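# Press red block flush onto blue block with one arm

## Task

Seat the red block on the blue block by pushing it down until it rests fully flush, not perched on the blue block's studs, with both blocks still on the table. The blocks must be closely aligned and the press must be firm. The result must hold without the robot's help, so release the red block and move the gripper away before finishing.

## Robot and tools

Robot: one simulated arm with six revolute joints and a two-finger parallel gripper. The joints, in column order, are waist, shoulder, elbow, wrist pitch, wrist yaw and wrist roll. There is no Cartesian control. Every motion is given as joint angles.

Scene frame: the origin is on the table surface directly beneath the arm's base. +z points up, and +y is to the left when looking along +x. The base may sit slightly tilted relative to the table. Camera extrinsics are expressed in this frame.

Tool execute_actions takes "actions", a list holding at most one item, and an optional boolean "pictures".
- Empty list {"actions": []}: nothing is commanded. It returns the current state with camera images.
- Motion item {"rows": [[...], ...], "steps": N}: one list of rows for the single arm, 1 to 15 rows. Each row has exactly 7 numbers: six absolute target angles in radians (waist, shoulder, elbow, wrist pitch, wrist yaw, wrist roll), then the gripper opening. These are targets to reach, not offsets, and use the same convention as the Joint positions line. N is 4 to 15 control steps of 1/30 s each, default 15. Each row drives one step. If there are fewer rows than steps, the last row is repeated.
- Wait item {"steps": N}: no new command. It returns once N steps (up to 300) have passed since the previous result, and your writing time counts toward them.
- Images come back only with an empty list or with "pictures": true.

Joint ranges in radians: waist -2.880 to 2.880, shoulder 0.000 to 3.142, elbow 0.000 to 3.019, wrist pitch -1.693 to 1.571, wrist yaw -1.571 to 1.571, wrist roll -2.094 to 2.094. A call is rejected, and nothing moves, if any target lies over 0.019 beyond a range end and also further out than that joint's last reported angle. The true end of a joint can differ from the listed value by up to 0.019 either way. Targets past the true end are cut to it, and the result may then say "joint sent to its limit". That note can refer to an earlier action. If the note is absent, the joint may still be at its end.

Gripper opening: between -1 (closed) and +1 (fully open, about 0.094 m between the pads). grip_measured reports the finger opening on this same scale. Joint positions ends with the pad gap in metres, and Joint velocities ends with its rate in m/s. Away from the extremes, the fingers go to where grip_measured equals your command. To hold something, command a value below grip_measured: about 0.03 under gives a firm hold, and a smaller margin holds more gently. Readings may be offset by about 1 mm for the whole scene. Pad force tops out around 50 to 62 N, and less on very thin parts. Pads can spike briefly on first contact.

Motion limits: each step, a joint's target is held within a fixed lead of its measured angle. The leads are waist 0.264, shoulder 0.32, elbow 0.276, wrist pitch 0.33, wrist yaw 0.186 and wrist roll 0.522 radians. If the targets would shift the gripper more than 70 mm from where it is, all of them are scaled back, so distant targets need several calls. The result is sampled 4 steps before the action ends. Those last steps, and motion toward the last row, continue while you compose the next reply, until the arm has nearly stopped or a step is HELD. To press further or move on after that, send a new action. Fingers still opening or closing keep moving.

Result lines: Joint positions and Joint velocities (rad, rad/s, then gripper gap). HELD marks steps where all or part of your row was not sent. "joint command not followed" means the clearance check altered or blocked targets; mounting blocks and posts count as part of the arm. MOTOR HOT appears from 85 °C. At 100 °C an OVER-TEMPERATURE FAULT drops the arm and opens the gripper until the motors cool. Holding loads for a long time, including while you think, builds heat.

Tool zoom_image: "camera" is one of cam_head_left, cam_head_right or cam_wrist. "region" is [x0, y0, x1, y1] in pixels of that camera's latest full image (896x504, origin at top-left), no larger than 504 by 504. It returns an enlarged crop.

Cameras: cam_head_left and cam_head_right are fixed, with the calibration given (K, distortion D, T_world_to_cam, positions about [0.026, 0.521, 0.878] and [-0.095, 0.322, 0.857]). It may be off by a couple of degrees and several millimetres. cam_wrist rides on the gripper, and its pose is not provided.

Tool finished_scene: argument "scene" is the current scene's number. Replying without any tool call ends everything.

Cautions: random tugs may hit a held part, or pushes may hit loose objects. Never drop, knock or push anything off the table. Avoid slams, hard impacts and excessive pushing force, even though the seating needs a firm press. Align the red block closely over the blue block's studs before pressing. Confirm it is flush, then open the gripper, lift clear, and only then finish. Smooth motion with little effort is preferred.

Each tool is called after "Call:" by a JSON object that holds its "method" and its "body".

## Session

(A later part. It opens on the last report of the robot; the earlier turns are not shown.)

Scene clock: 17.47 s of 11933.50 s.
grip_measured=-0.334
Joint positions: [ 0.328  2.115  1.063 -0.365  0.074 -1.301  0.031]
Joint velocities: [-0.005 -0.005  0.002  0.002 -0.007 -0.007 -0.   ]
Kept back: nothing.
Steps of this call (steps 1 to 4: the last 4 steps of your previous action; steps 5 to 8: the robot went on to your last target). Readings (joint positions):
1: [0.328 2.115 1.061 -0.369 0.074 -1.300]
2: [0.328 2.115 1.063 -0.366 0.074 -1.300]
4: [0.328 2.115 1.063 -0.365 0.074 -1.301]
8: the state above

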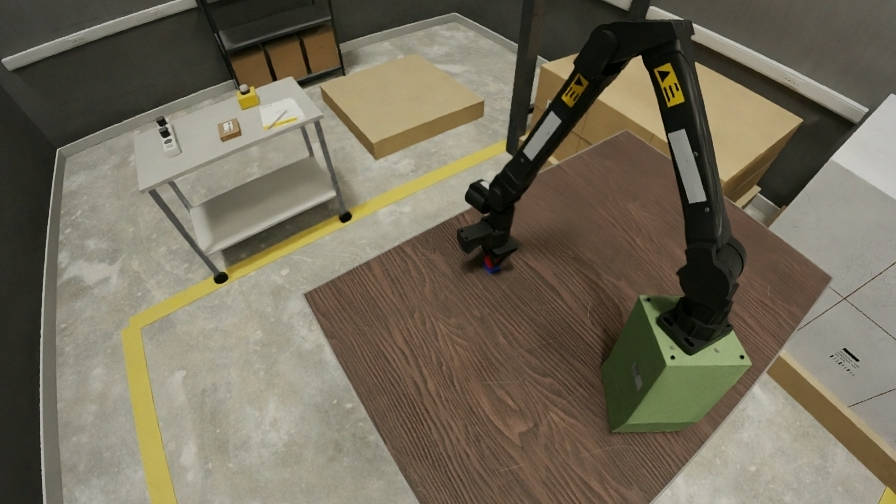

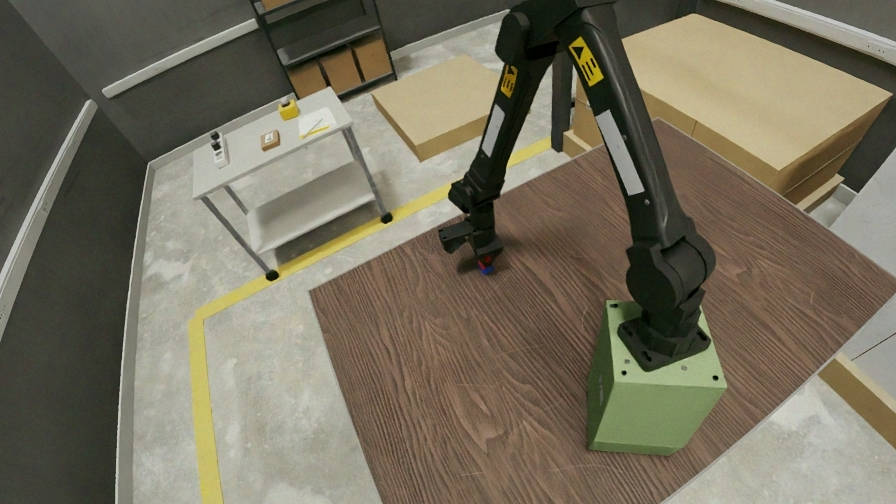

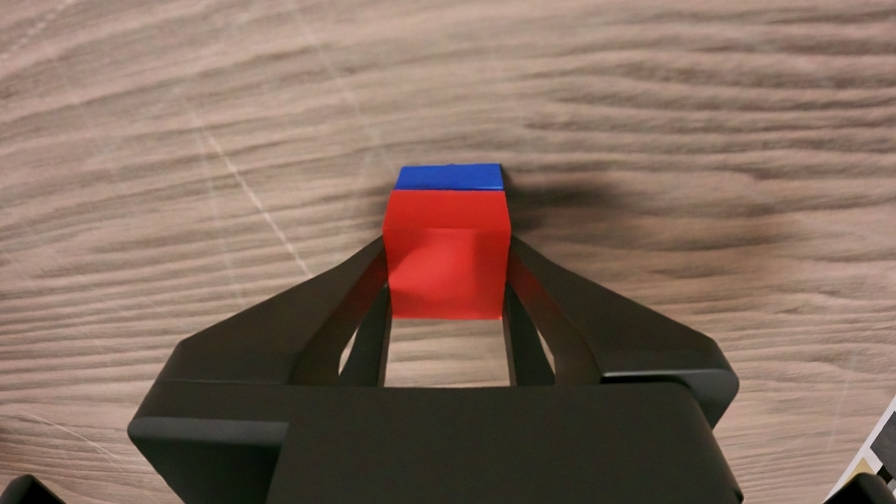

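Call:
{"method": "execute_actions", "body": {"actions": [{"rows":[[0.328,2.125,1.063,-0.36,0.079,-1.335,-0.36],[0.328,2.125,1.063,-0.36,0.083,-1.366,-0.36]],"steps":12}]}}

Call:
{"method": "execute_actions", "body": {"actions": [{"steps":6}], "pictures": true}}

Call:
{"method": "zoom_image", "body": {"camera": "cam_wrist", "region": [380, 150, 520, 240]}}

Scene clock: 19.20 s of 11933.50 s.
grip_measured=-0.334
Joint positions: [ 0.328  2.115  1.063 -0.365  0.078 -1.345  0.031]
Joint velocities: [ 0.005  0.005 -0.022 -0.007  0.037 -0.139  0.   ]
Steps of this call (steps 1 to 15: the robot went on to your last target; steps 16 to 44: nothing new was sent; steps 45 to 52: the first 8 steps of this action). Readings (joint positions):
45: [0.328 2.115 1.063 -0.365 0.074 -1.305]
46: [0.328 2.115 1.063 -0.365 0.076 -1.314]
48: [0.328 2.115 1.063 -0.365 0.078 -1.329]
52: the state above

Scene clock: 19.40 s of 11933.50 s.
grip_measured=-0.334
Joint positions: [ 0.328  2.115  1.063 -0.365  0.079 -1.353  0.031]
Joint velocities: [ 0.005 -0.005 -0.017 -0.017 -0.081 -0.007  0.   ]
Kept back: nothing.
Steps of this call (steps 1 to 4: the last 4 steps of your previous action; steps 5 to 6: the robot went on to your last target). Readings (joint positions):
1: [0.328 2.115 1.063 -0.365 0.079 -1.347]
2: [0.328 2.115 1.063 -0.365 0.079 -1.348]
4: [0.328 2.115 1.063 -0.365 0.079 -1.351]
6: the state above

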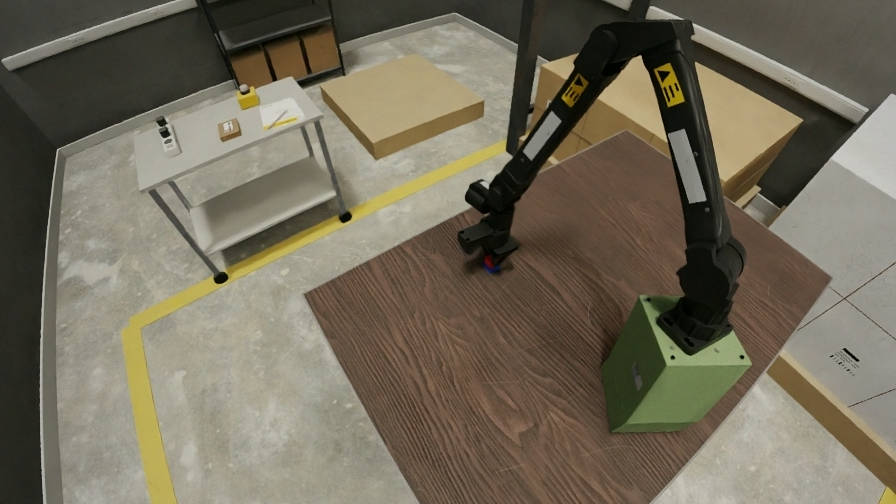

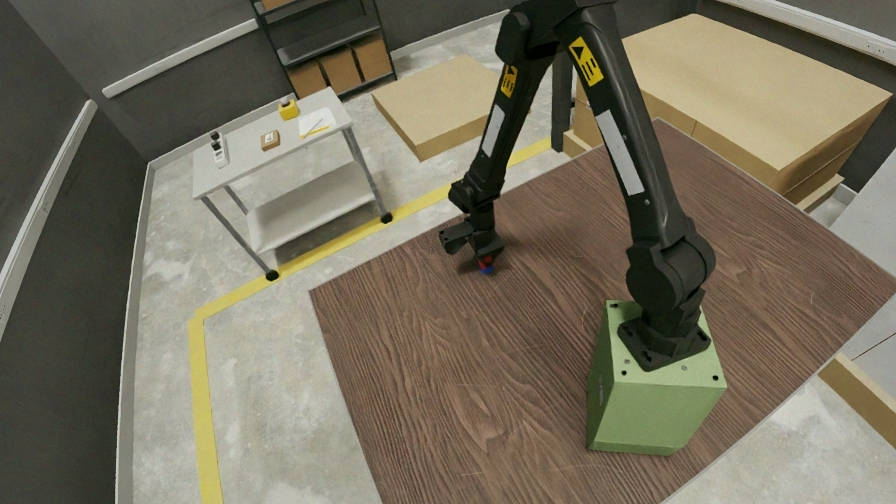

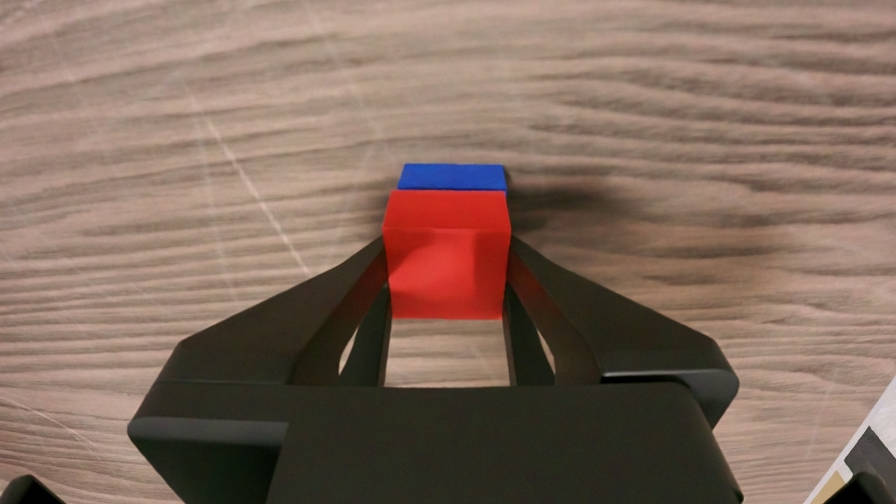

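Region (380, 150, 520, 240) of cam_wrist's 896x504 image, scaled by 3.600, with more detail than that image has; it fills the top 324 rows of this view, and the rest is white.

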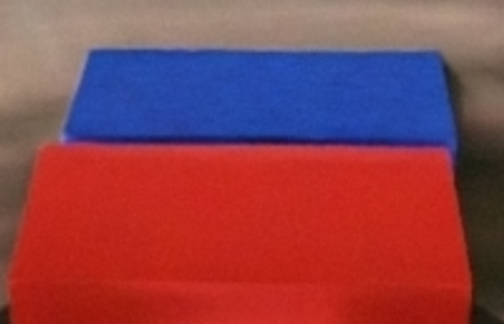

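Call:
{"method": "execute_actions", "body": {"actions": [{"rows":[[0.328,2.125,1.063,-0.339,0.088,-1.36,-0.36]],"steps":8}]}}

Call:
{"method": "execute_actions", "body": {"actions": [{"rows":[[0.328,2.145,1.063,-0.35,0.088,-1.355,-0.36]],"steps":12}]}}

Call:
{"method": "execute_actions", "body": {"actions": [{"rows":[[0.328,2.165,1.063,-0.35,0.088,-1.355,-0.36]],"steps":12}], "pictures": true}}

Call:
{"method": "zoom_image", "body": {"camera": "cam_wrist", "region": [380, 150, 520, 240]}}

Scene clock: 20.43 s of 11933.50 s.
grip_measured=-0.334
Joint positions: [ 0.328  2.115  1.063 -0.359  0.084 -1.355  0.031]
Joint velocities: [-0.015 -0.005 -0.022  0.027  0.066  0.022  0.001]
Steps of this call (steps 1 to 27: the robot went on to your last target; steps 28 to 31: the first 4 steps of this action). Readings (joint positions):
28: [0.328 2.115 1.063 -0.364 0.081 -1.355]
29: [0.328 2.115 1.063 -0.362 0.083 -1.355]
31: the state above

Scene clock: 20.83 s of 11933.50 s.
grip_measured=-0.334
Joint positions: [ 0.328  2.115  1.063 -0.359  0.084 -1.355  0.031]
Joint velocities: [ 0.015 -0.005  0.002  0.012 -0.066 -0.066 -0.001]
Steps of this call (steps 1 to 4: the last 4 steps of your previous action; steps 5 to 12: the first 8 steps of this action). Readings (joint positions):
5: [0.328 2.115 1.063 -0.359 0.084 -1.355]
6: [0.328 2.115 1.063 -0.359 0.084 -1.355]
8: [0.328 2.115 1.063 -0.359 0.084 -1.355]
12: the state above

Scene clock: 21.23 s of 11933.50 s.
grip_measured=-0.334
Joint positions: [ 0.328  2.115  1.063 -0.359  0.085 -1.355  0.031]
Joint velocities: [-0.024 -0.015 -0.007  0.002 -0.022 -0.051 -0.   ]
Steps of this call (steps 1 to 4: the last 4 steps of your previous action; steps 5 to 12: the first 8 steps of this action). Readings (joint positions):
5: [0.328 2.115 1.063 -0.359 0.084 -1.355]
6: [0.328 2.115 1.063 -0.359 0.085 -1.355]
8: [0.328 2.115 1.063 -0.359 0.085 -1.355]
12: the state above

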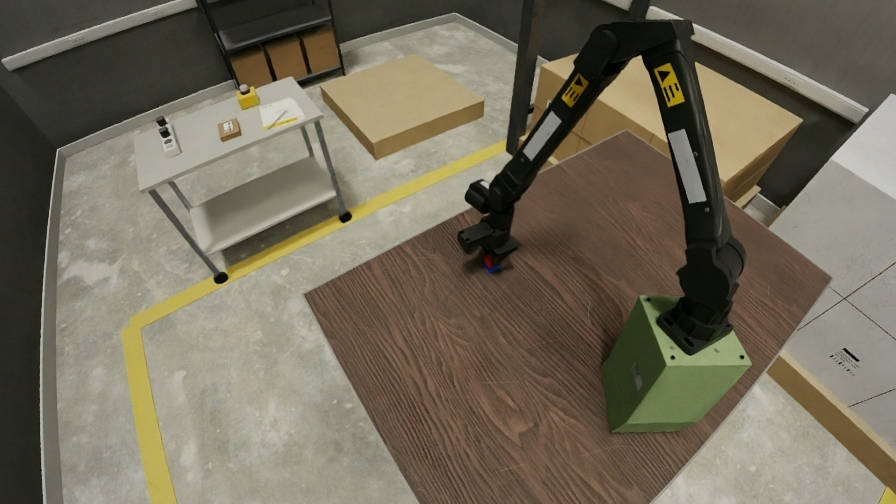

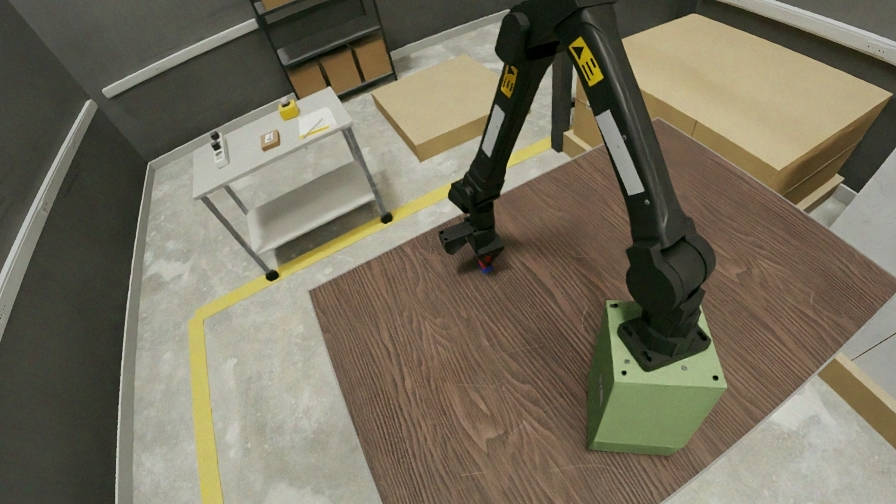

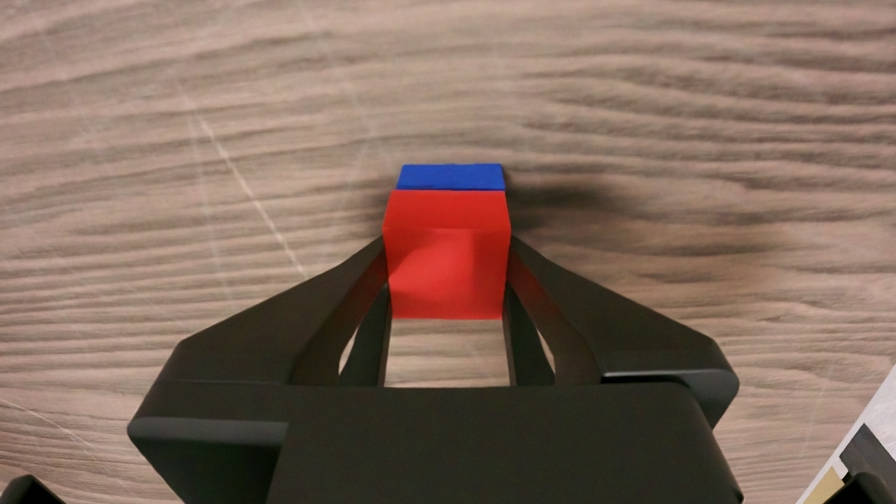

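Region (380, 150, 520, 240) of cam_wrist's 896x504 image, scaled by 3.600, with more detail than that image has; it fills the top 324 rows of this view, and the rest is white.

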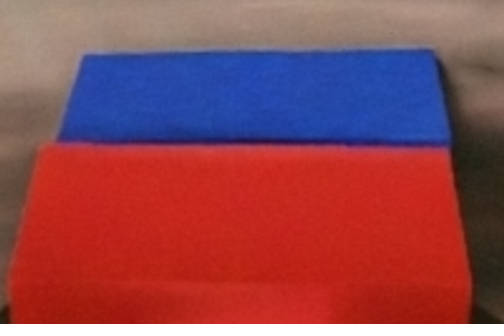

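Call:
{"method": "execute_actions", "body": {"actions": [{"rows":[[0.328,2.087,1.063,-0.359,0.085,-1.355,-0.36]],"steps":10}]}}

Call:
{"method": "execute_actions", "body": {"actions": [{"rows":[[0.328,2.105,1.063,-0.359,0.085,-1.355,-0.36]],"steps":6}], "pictures": true}}

Call:
{"method": "zoom_image", "body": {"camera": "cam_wrist", "region": [380, 150, 520, 240]}}

Scene clock: 21.77 s of 11933.50 s.
grip_measured=-0.334
Joint positions: [ 0.328  2.113  1.063 -0.359  0.085 -1.355  0.031]
Joint velocities: [-0.005 -0.005  0.007  0.007  0.007 -0.037  0.   ]
Steps of this call (steps 1 to 4: the last 4 steps of your previous action; steps 5 to 10: the robot went on to your last target; steps 11 to 16: the first 6 steps of this action). Readings (joint positions):
11: [0.328 2.114 1.063 -0.359 0.085 -1.355]
12: [0.328 2.113 1.063 -0.359 0.085 -1.355]
14: [0.328 2.113 1.063 -0.359 0.085 -1.355]
16: the state above

Scene clock: 21.97 s of 11933.50 s.
grip_measured=-0.334
Joint positions: [ 0.328  2.113  1.063 -0.359  0.085 -1.355  0.031]
Joint velocities: [ 0.005 -0.005 -0.002 -0.012 -0.022 -0.022 -0.   ]
Steps of this call (steps 1 to 4: the last 4 steps of your previous action; steps 5 to 6: the first 2 steps of this action). Readings (joint positions):
5: [0.328 2.113 1.063 -0.359 0.085 -1.355]
6: the state above

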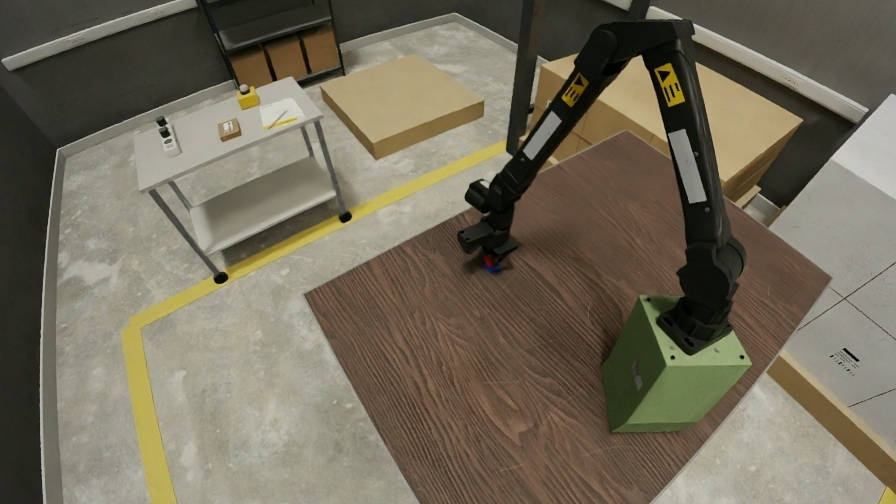

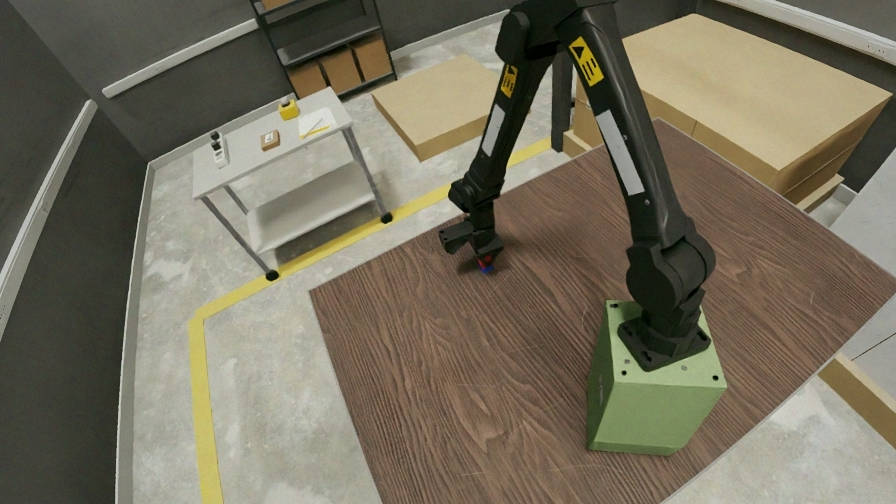

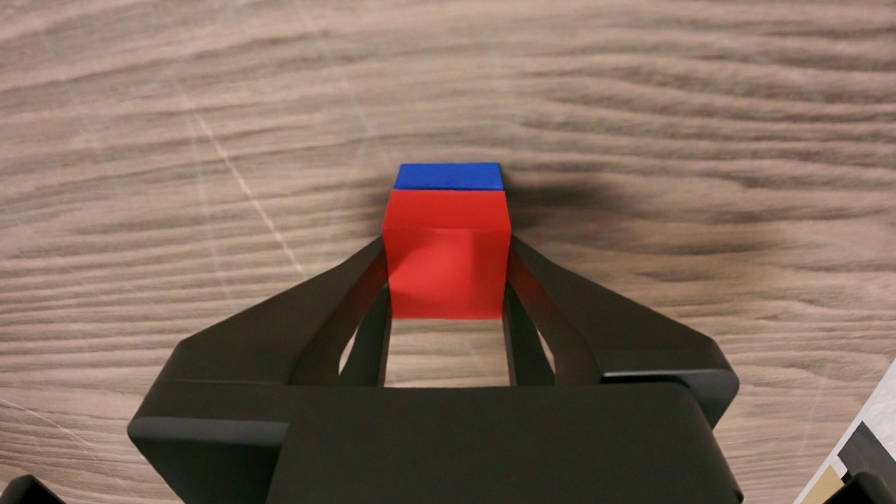

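Region (380, 150, 520, 240) of cam_wrist's 896x504 image, scaled by 3.600, with more detail than that image has; it fills the top 324 rows of this view, and the rest is white.

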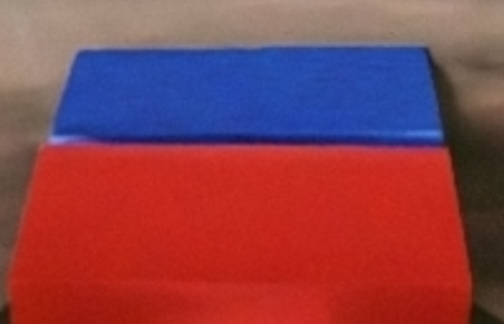

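Call:
{"method": "execute_actions", "body": {"actions": [{"rows":[[0.328,2.105,1.063,-0.3375,0.093,-1.378,-0.36]],"steps":12}]}}

Call:
{"method": "execute_actions", "body": {"actions": [{"rows":[[0.328,2.15,1.063,-0.35,0.09,-1.37,-0.36]],"steps":12}]}}

Call:
{"method": "execute_actions", "body": {"actions": [{"rows":[[0.328,2.19,1.063,-0.35,0.09,-1.37,-0.36]],"steps":12}], "pictures": true}}

Call:
{"method": "zoom_image", "body": {"camera": "cam_wrist", "region": [380, 150, 520, 240]}}

Scene clock: 22.73 s of 11933.50 s.
grip_measured=-0.334
Joint positions: [ 0.328  2.113  1.063 -0.354  0.09  -1.365  0.031]
Joint velocities: [-0.005 -0.015  0.002 -0.002 -0.051 -0.007  0.001]
Steps of this call (steps 1 to 4: the last 4 steps of your previous action; steps 5 to 15: the robot went on to your last target; steps 16 to 23: the first 8 steps of this action). Readings (joint positions):
16: [0.328 2.113 1.063 -0.358 0.087 -1.357]
17: [0.328 2.113 1.063 -0.357 0.089 -1.359]
19: [0.328 2.113 1.063 -0.355 0.090 -1.362]
23: the state above

Scene clock: 23.13 s of 11933.50 s.
grip_measured=-0.334
Joint positions: [ 0.328  2.116  1.063 -0.354  0.09  -1.367  0.031]
Joint velocities: [ 0.015 -0.005 -0.007 -0.007  0.007 -0.022 -0.001]
Steps of this call (steps 1 to 4: the last 4 steps of your previous action; steps 5 to 12: the first 8 steps of this action). Readings (joint positions):
5: [0.328 2.113 1.063 -0.354 0.090 -1.367]
6: [0.328 2.113 1.063 -0.354 0.090 -1.367]
8: [0.328 2.115 1.063 -0.354 0.090 -1.367]
12: the state above

Scene clock: 23.53 s of 11933.50 s.
grip_measured=-0.334
Joint positions: [ 0.328  2.12   1.063 -0.354  0.091 -1.367  0.031]
Joint velocities: [-0.005 -0.005 -0.002 -0.007  0.037 -0.037 -0.001]
Steps of this call (steps 1 to 4: the last 4 steps of your previous action; steps 5 to 12: the first 8 steps of this action). Readings (joint positions):
5: [0.328 2.118 1.063 -0.354 0.090 -1.367]
6: [0.328 2.120 1.063 -0.354 0.091 -1.367]
8: [0.328 2.120 1.063 -0.354 0.091 -1.367]
12: the state above

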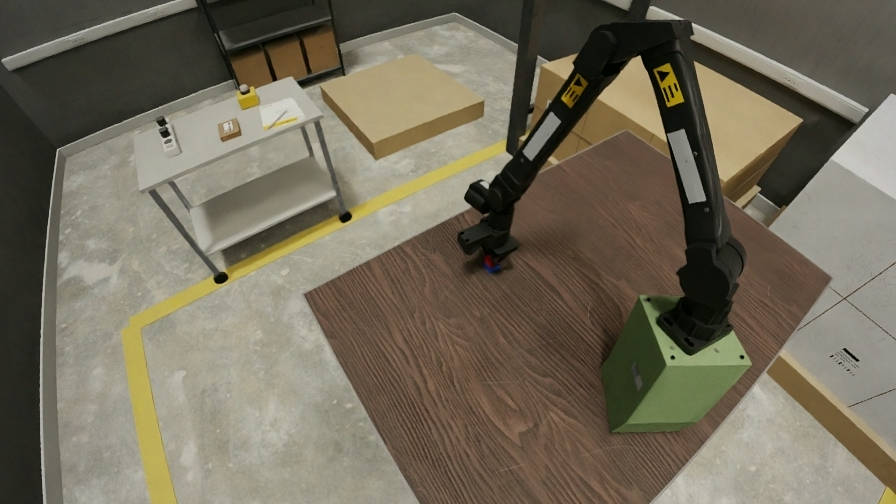

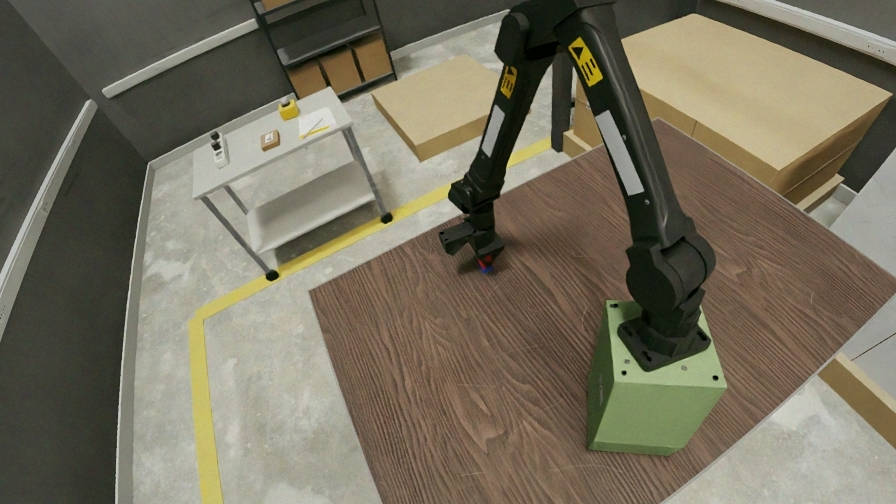

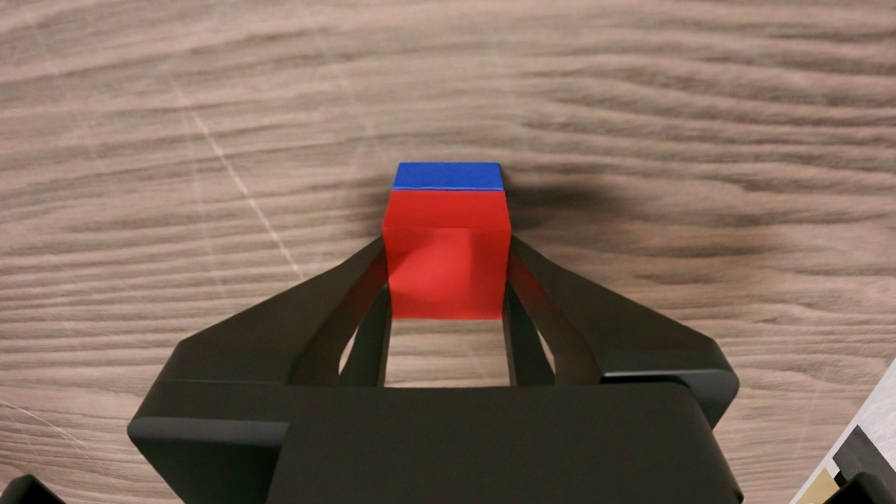

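Region (380, 150, 520, 240) of cam_wrist's 896x504 image, scaled by 3.600, with more detail than that image has; it fills the top 324 rows of this view, and the rest is white.

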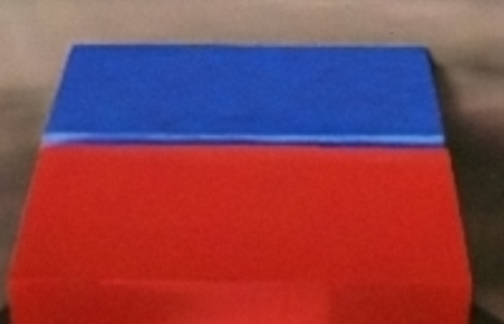

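Call:
{"method": "execute_actions", "body": {"actions": [{"rows":[[0.328,2.23,1.063,-0.34,0.09,-1.37,-0.36]],"steps":12}], "pictures": true}}

Call:
{"method": "zoom_image", "body": {"camera": "cam_wrist", "region": [380, 150, 520, 240]}}

Scene clock: 23.93 s of 11933.50 s.
grip_measured=-0.334
Joint positions: [ 0.328  2.121  1.063 -0.354  0.091 -1.367  0.031]
Joint velocities: [-0.005 -0.005  0.022  0.027 -0.007  0.066 -0.001]
Steps of this call (steps 1 to 4: the last 4 steps of your previous action; steps 5 to 12: the first 8 steps of this action). Readings (joint positions):
5: [0.328 2.121 1.063 -0.354 0.091 -1.367]
6: [0.328 2.121 1.063 -0.354 0.091 -1.367]
8: [0.328 2.121 1.063 -0.354 0.091 -1.367]
12: the state above

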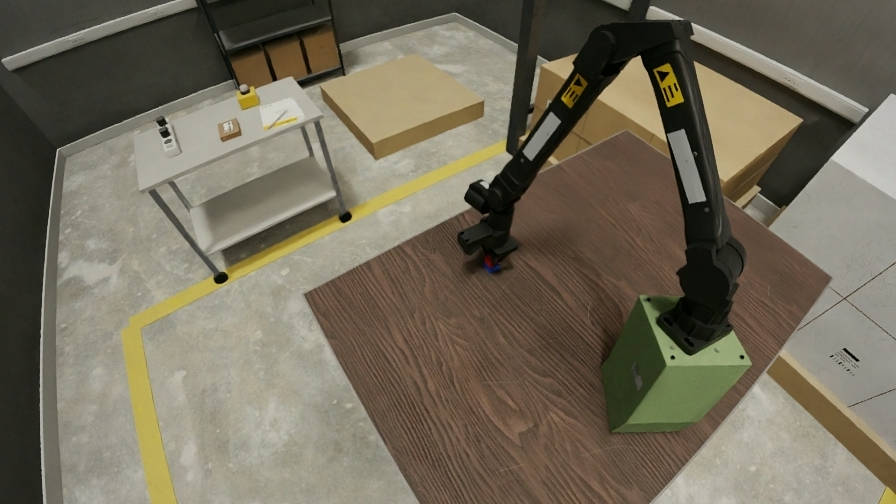

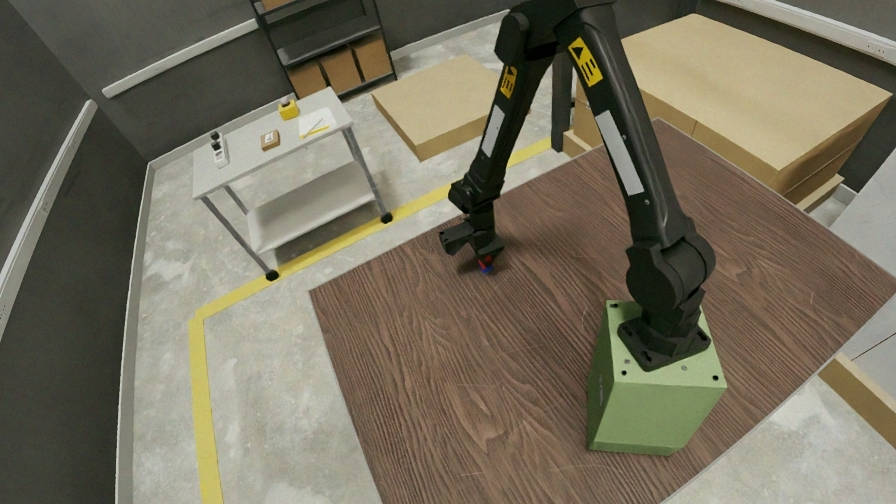

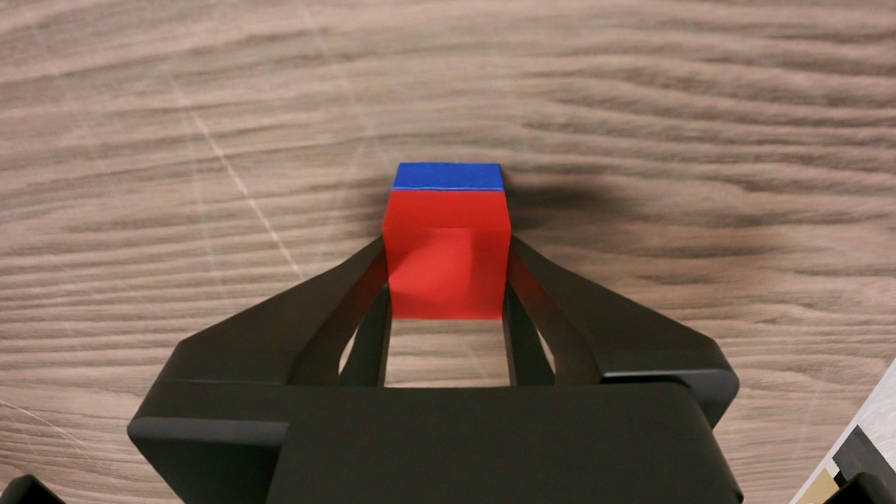

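Region (380, 150, 520, 240) of cam_wrist's 896x504 image, scaled by 3.600, with more detail than that image has; it fills the top 324 rows of this view, and the rest is white.

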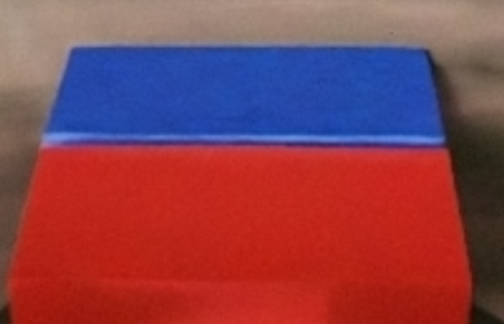

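Call:
{"method": "execute_actions", "body": {"actions": [{"rows":[[0.328,2.22,1.063,-0.328,0.09,-1.37,-0.36]],"steps":10}]}}

Call:
{"method": "execute_actions", "body": {"actions": [{"rows":[[0.328,2.25,1.063,-0.315,0.09,-1.37,-0.36]],"steps":10}], "pictures": true}}

Call:
{"method": "zoom_image", "body": {"camera": "cam_wrist", "region": [380, 150, 520, 240]}}

Scene clock: 24.70 s of 11933.50 s.
grip_measured=-0.334
Joint positions: [ 0.328  2.121  1.063 -0.354  0.091 -1.367  0.031]
Joint velocities: [ 0.015 -0.015 -0.012 -0.002 -0.051  0.037 -0.   ]
Steps of this call (steps 1 to 4: the last 4 steps of your previous action; steps 5 to 15: the robot went on to your last target; steps 16 to 17: nothing new was sent; steps 18 to 23: the first 6 steps of this action). Readings (joint positions):
18: [0.328 2.121 1.063 -0.354 0.091 -1.367]
19: [0.328 2.121 1.063 -0.354 0.091 -1.367]
21: [0.328 2.121 1.063 -0.354 0.091 -1.367]
23: the state above

Scene clock: 25.03 s of 11933.50 s.
grip_measured=-0.334
Joint positions: [ 0.328  2.122  1.063 -0.353  0.092 -1.367  0.031]
Joint velocities: [-0.015 -0.005  0.002 -0.007 -0.022 -0.022  0.   ]
Steps of this call (steps 1 to 4: the last 4 steps of your previous action; steps 5 to 10: the first 6 steps of this action). Readings (joint positions):
5: [0.328 2.122 1.063 -0.353 0.091 -1.367]
6: [0.328 2.122 1.063 -0.353 0.091 -1.367]
8: [0.328 2.122 1.063 -0.353 0.092 -1.367]
10: the state above

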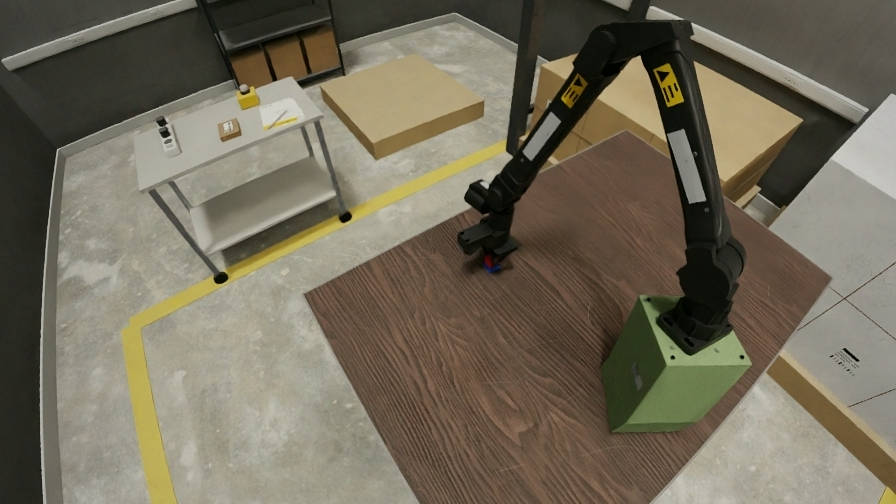

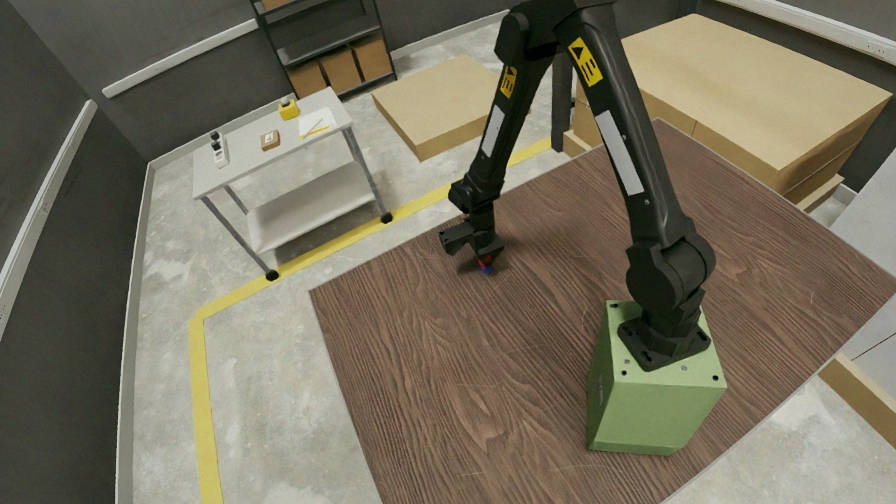

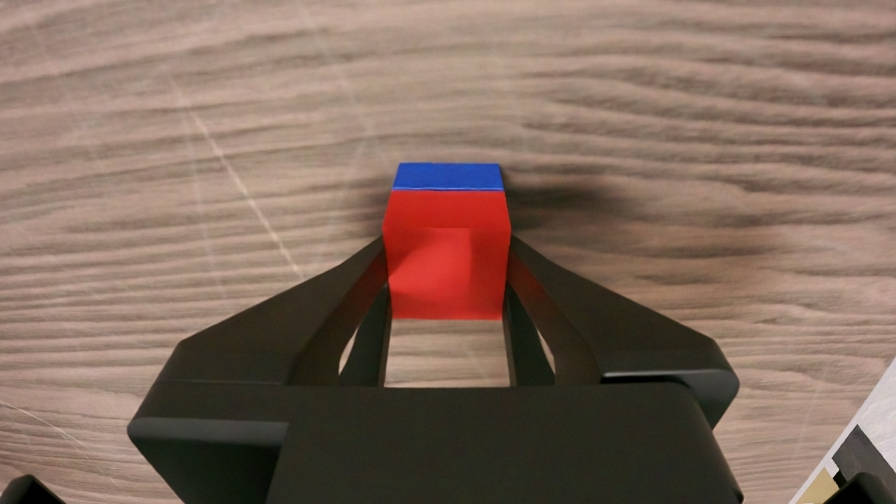

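Region (380, 150, 520, 240) of cam_wrist's 896x504 image, scaled by 3.600, with more detail than that image has; it fills the top 324 rows of this view, and the rest is white.

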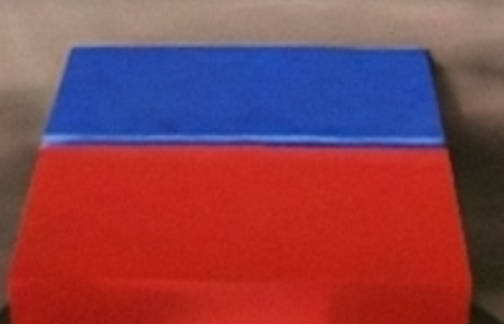

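Call:
{"method": "execute_actions", "body": {"actions": [{"rows":[[0.328,2.12,1.063,-0.354,0.091,-1.367,-0.36],[0.328,2.1,1.063,-0.354,0.091,-1.367,-0.36],[0.328,2.09,1.063,-0.37,0.091,-1.367,-0.36],[0.328,2.08,1.063,-0.385,0.091,-1.367,-0.36],[0.328,2.075,1.063,-0.395,0.091,-1.367,-0.36]],"steps":12}]}}

Call:
{"method": "execute_actions", "body": {"actions": [{"rows":[[0.345,2.085,1.063,-0.385,0.11,-1.355,-0.36],[0.355,2.085,1.063,-0.385,0.125,-1.345,-0.36],[0.365,2.085,1.063,-0.385,0.14,-1.335,-0.36],[0.372,2.085,1.063,-0.385,0.155,-1.325,-0.36],[0.378,2.085,1.063,-0.385,0.168,-1.318,-0.36],[0.381,2.085,1.063,-0.385,0.177,-1.317,-0.36]],"steps":15}]}}

Call:
{"method": "execute_actions", "body": {"actions": [{"steps":8}], "pictures": true}}

Call:
{"method": "zoom_image", "body": {"camera": "cam_wrist", "region": [370, 130, 530, 240]}}

Scene clock: 28.10 s of 11933.50 s.
grip_measured=-0.334
Joint positions: [ 0.328  2.109  1.063 -0.377  0.092 -1.367  0.031]
Joint velocities: [-0.005 -0.063 -0.027 -0.046 -0.081 -0.051 -0.001]
Steps of this call (steps 1 to 4: the last 4 steps of your previous action; steps 5 to 15: the robot went on to your last target; steps 16 to 84: nothing new was sent; steps 85 to 92: the first 8 steps of this action). Readings (joint positions):
85: [0.328 2.117 1.063 -0.353 0.092 -1.367]
86: [0.328 2.116 1.063 -0.353 0.092 -1.367]
88: [0.328 2.115 1.063 -0.356 0.092 -1.367]
92: the state above

Scene clock: 28.60 s of 11933.50 s.
grip_measured=-0.334
Joint positions: [ 0.371  2.101  1.063 -0.379  0.173 -1.334  0.031]
Joint velocities: [ 0.093  0.005 -0.017  0.012  0.022  0.037 -0.002]
Steps of this call (steps 1 to 4: the last 4 steps of your previous action; steps 5 to 15: the first 11 steps of this action). Readings (joint positions):
5: [0.328 2.101 1.063 -0.379 0.099 -1.366]
6: [0.329 2.101 1.063 -0.379 0.112 -1.365]
8: [0.334 2.101 1.063 -0.379 0.141 -1.356]
12: [0.357 2.101 1.063 -0.379 0.173 -1.340]
15: the state above

Scene clock: 28.87 s of 11933.50 s.
grip_measured=-0.334
Joint positions: [ 0.375  2.101  1.063 -0.379  0.174 -1.329  0.031]
Joint velocities: [-0.005 -0.015 -0.007  0.002 -0.037  0.051 -0.   ]
Kept back: nothing.
Steps of this call (steps 1 to 4: the last 4 steps of your previous action; steps 5 to 8: the robot went on to your last target). Readings (joint positions):
1: [0.374 2.101 1.063 -0.379 0.173 -1.333]
2: [0.375 2.101 1.063 -0.379 0.173 -1.332]
4: [0.375 2.101 1.063 -0.379 0.174 -1.330]
8: the state above

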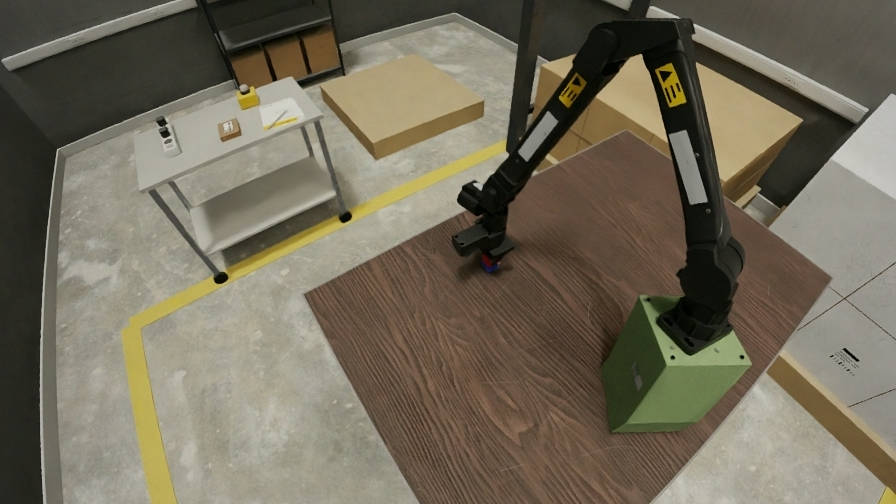

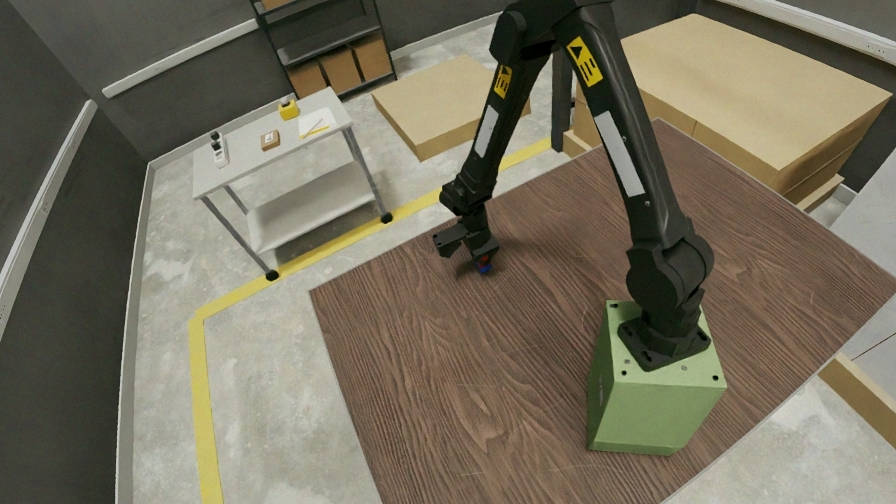

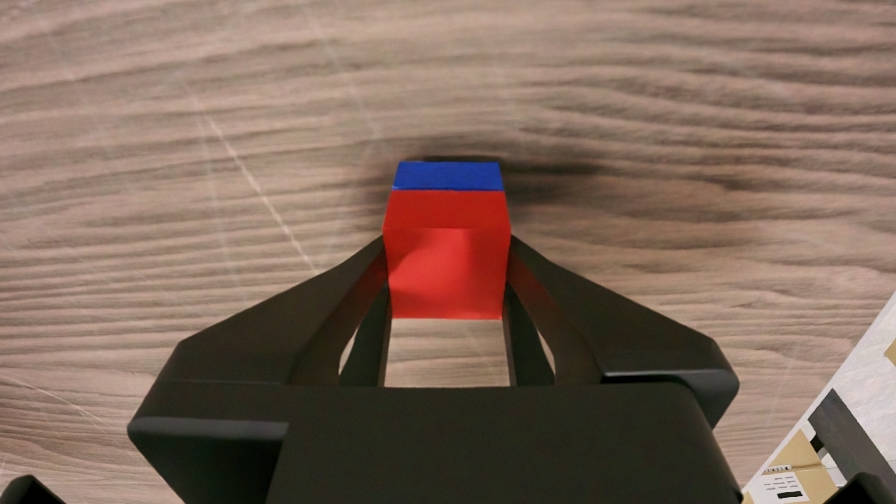

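Region (370, 130, 530, 240) of cam_wrist's 896x504 image, scaled by 3.150, with more detail than that image has; it fills the top 346 rows of this view, and the rest is white.

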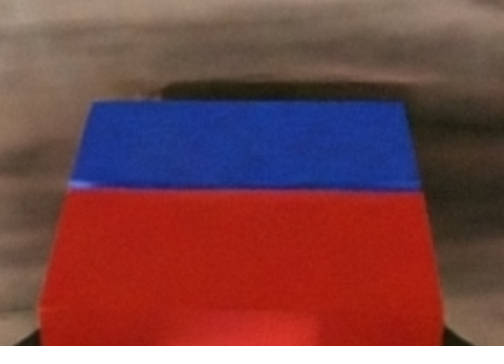

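Call:
{"method": "execute_actions", "body": {"actions": [], "pictures": true}}

Scene clock: 29.53 s of 11933.50 s.
grip_measured=-0.334
Joint positions: [ 0.375  2.101  1.063 -0.379  0.174 -1.328  0.031]
Joint velocities: [ 0.005 -0.015 -0.007 -0.002  0.007 -0.037 -0.   ]
Kept back: nothing.
Steps of this call (steps 1 to 15: the robot went on to your last target; steps 16 to 20: nothing new was sent). Readings (joint positions):
1: [0.375 2.101 1.063 -0.379 0.174 -1.329]
2: [0.375 2.101 1.063 -0.379 0.174 -1.328]
4: [0.375 2.101 1.063 -0.379 0.174 -1.328]
8: [0.375 2.101 1.063 -0.379 0.174 -1.328]
20: the state above
The arm was judged still, so your last target was given up. Only a new action makes it travel on or press farther. Fingers that are still opening or closing keep moving.

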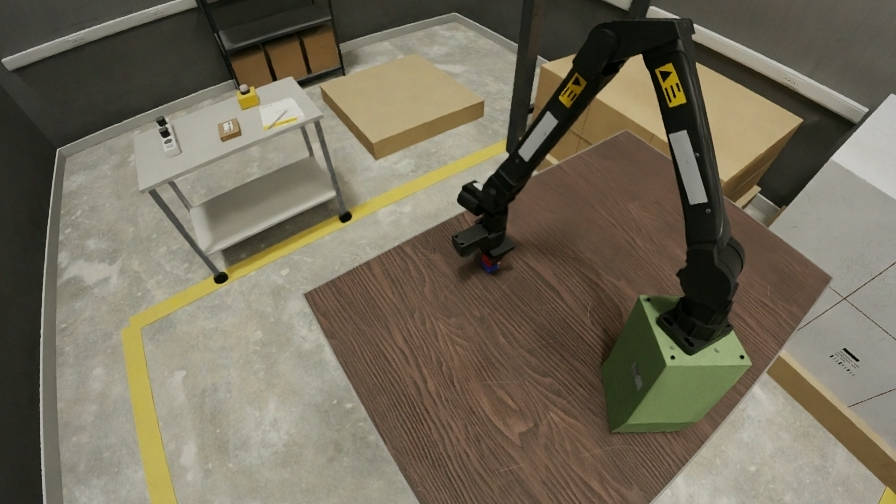

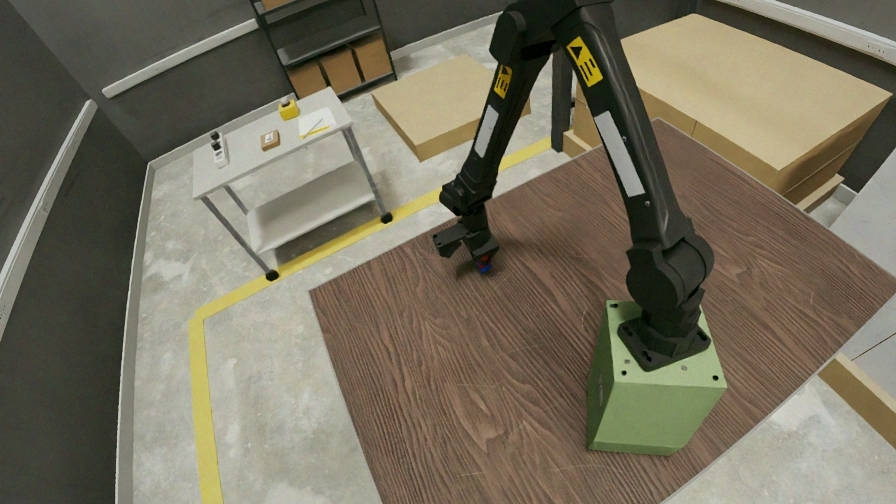

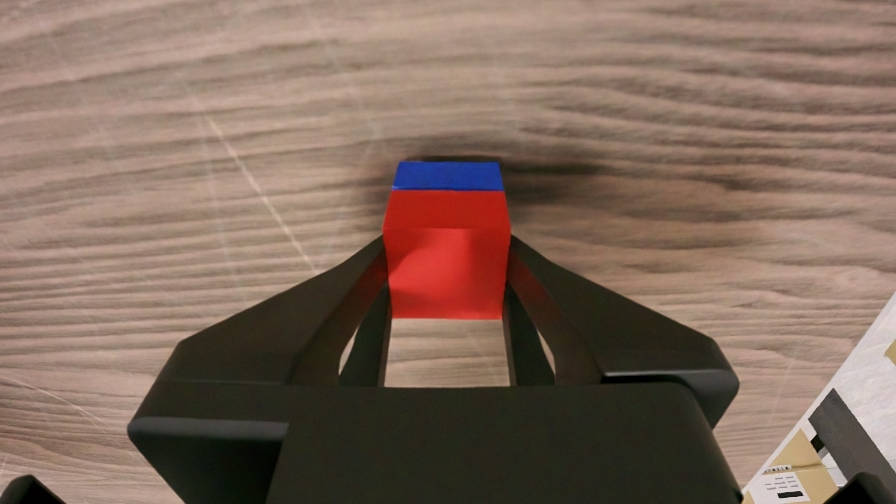

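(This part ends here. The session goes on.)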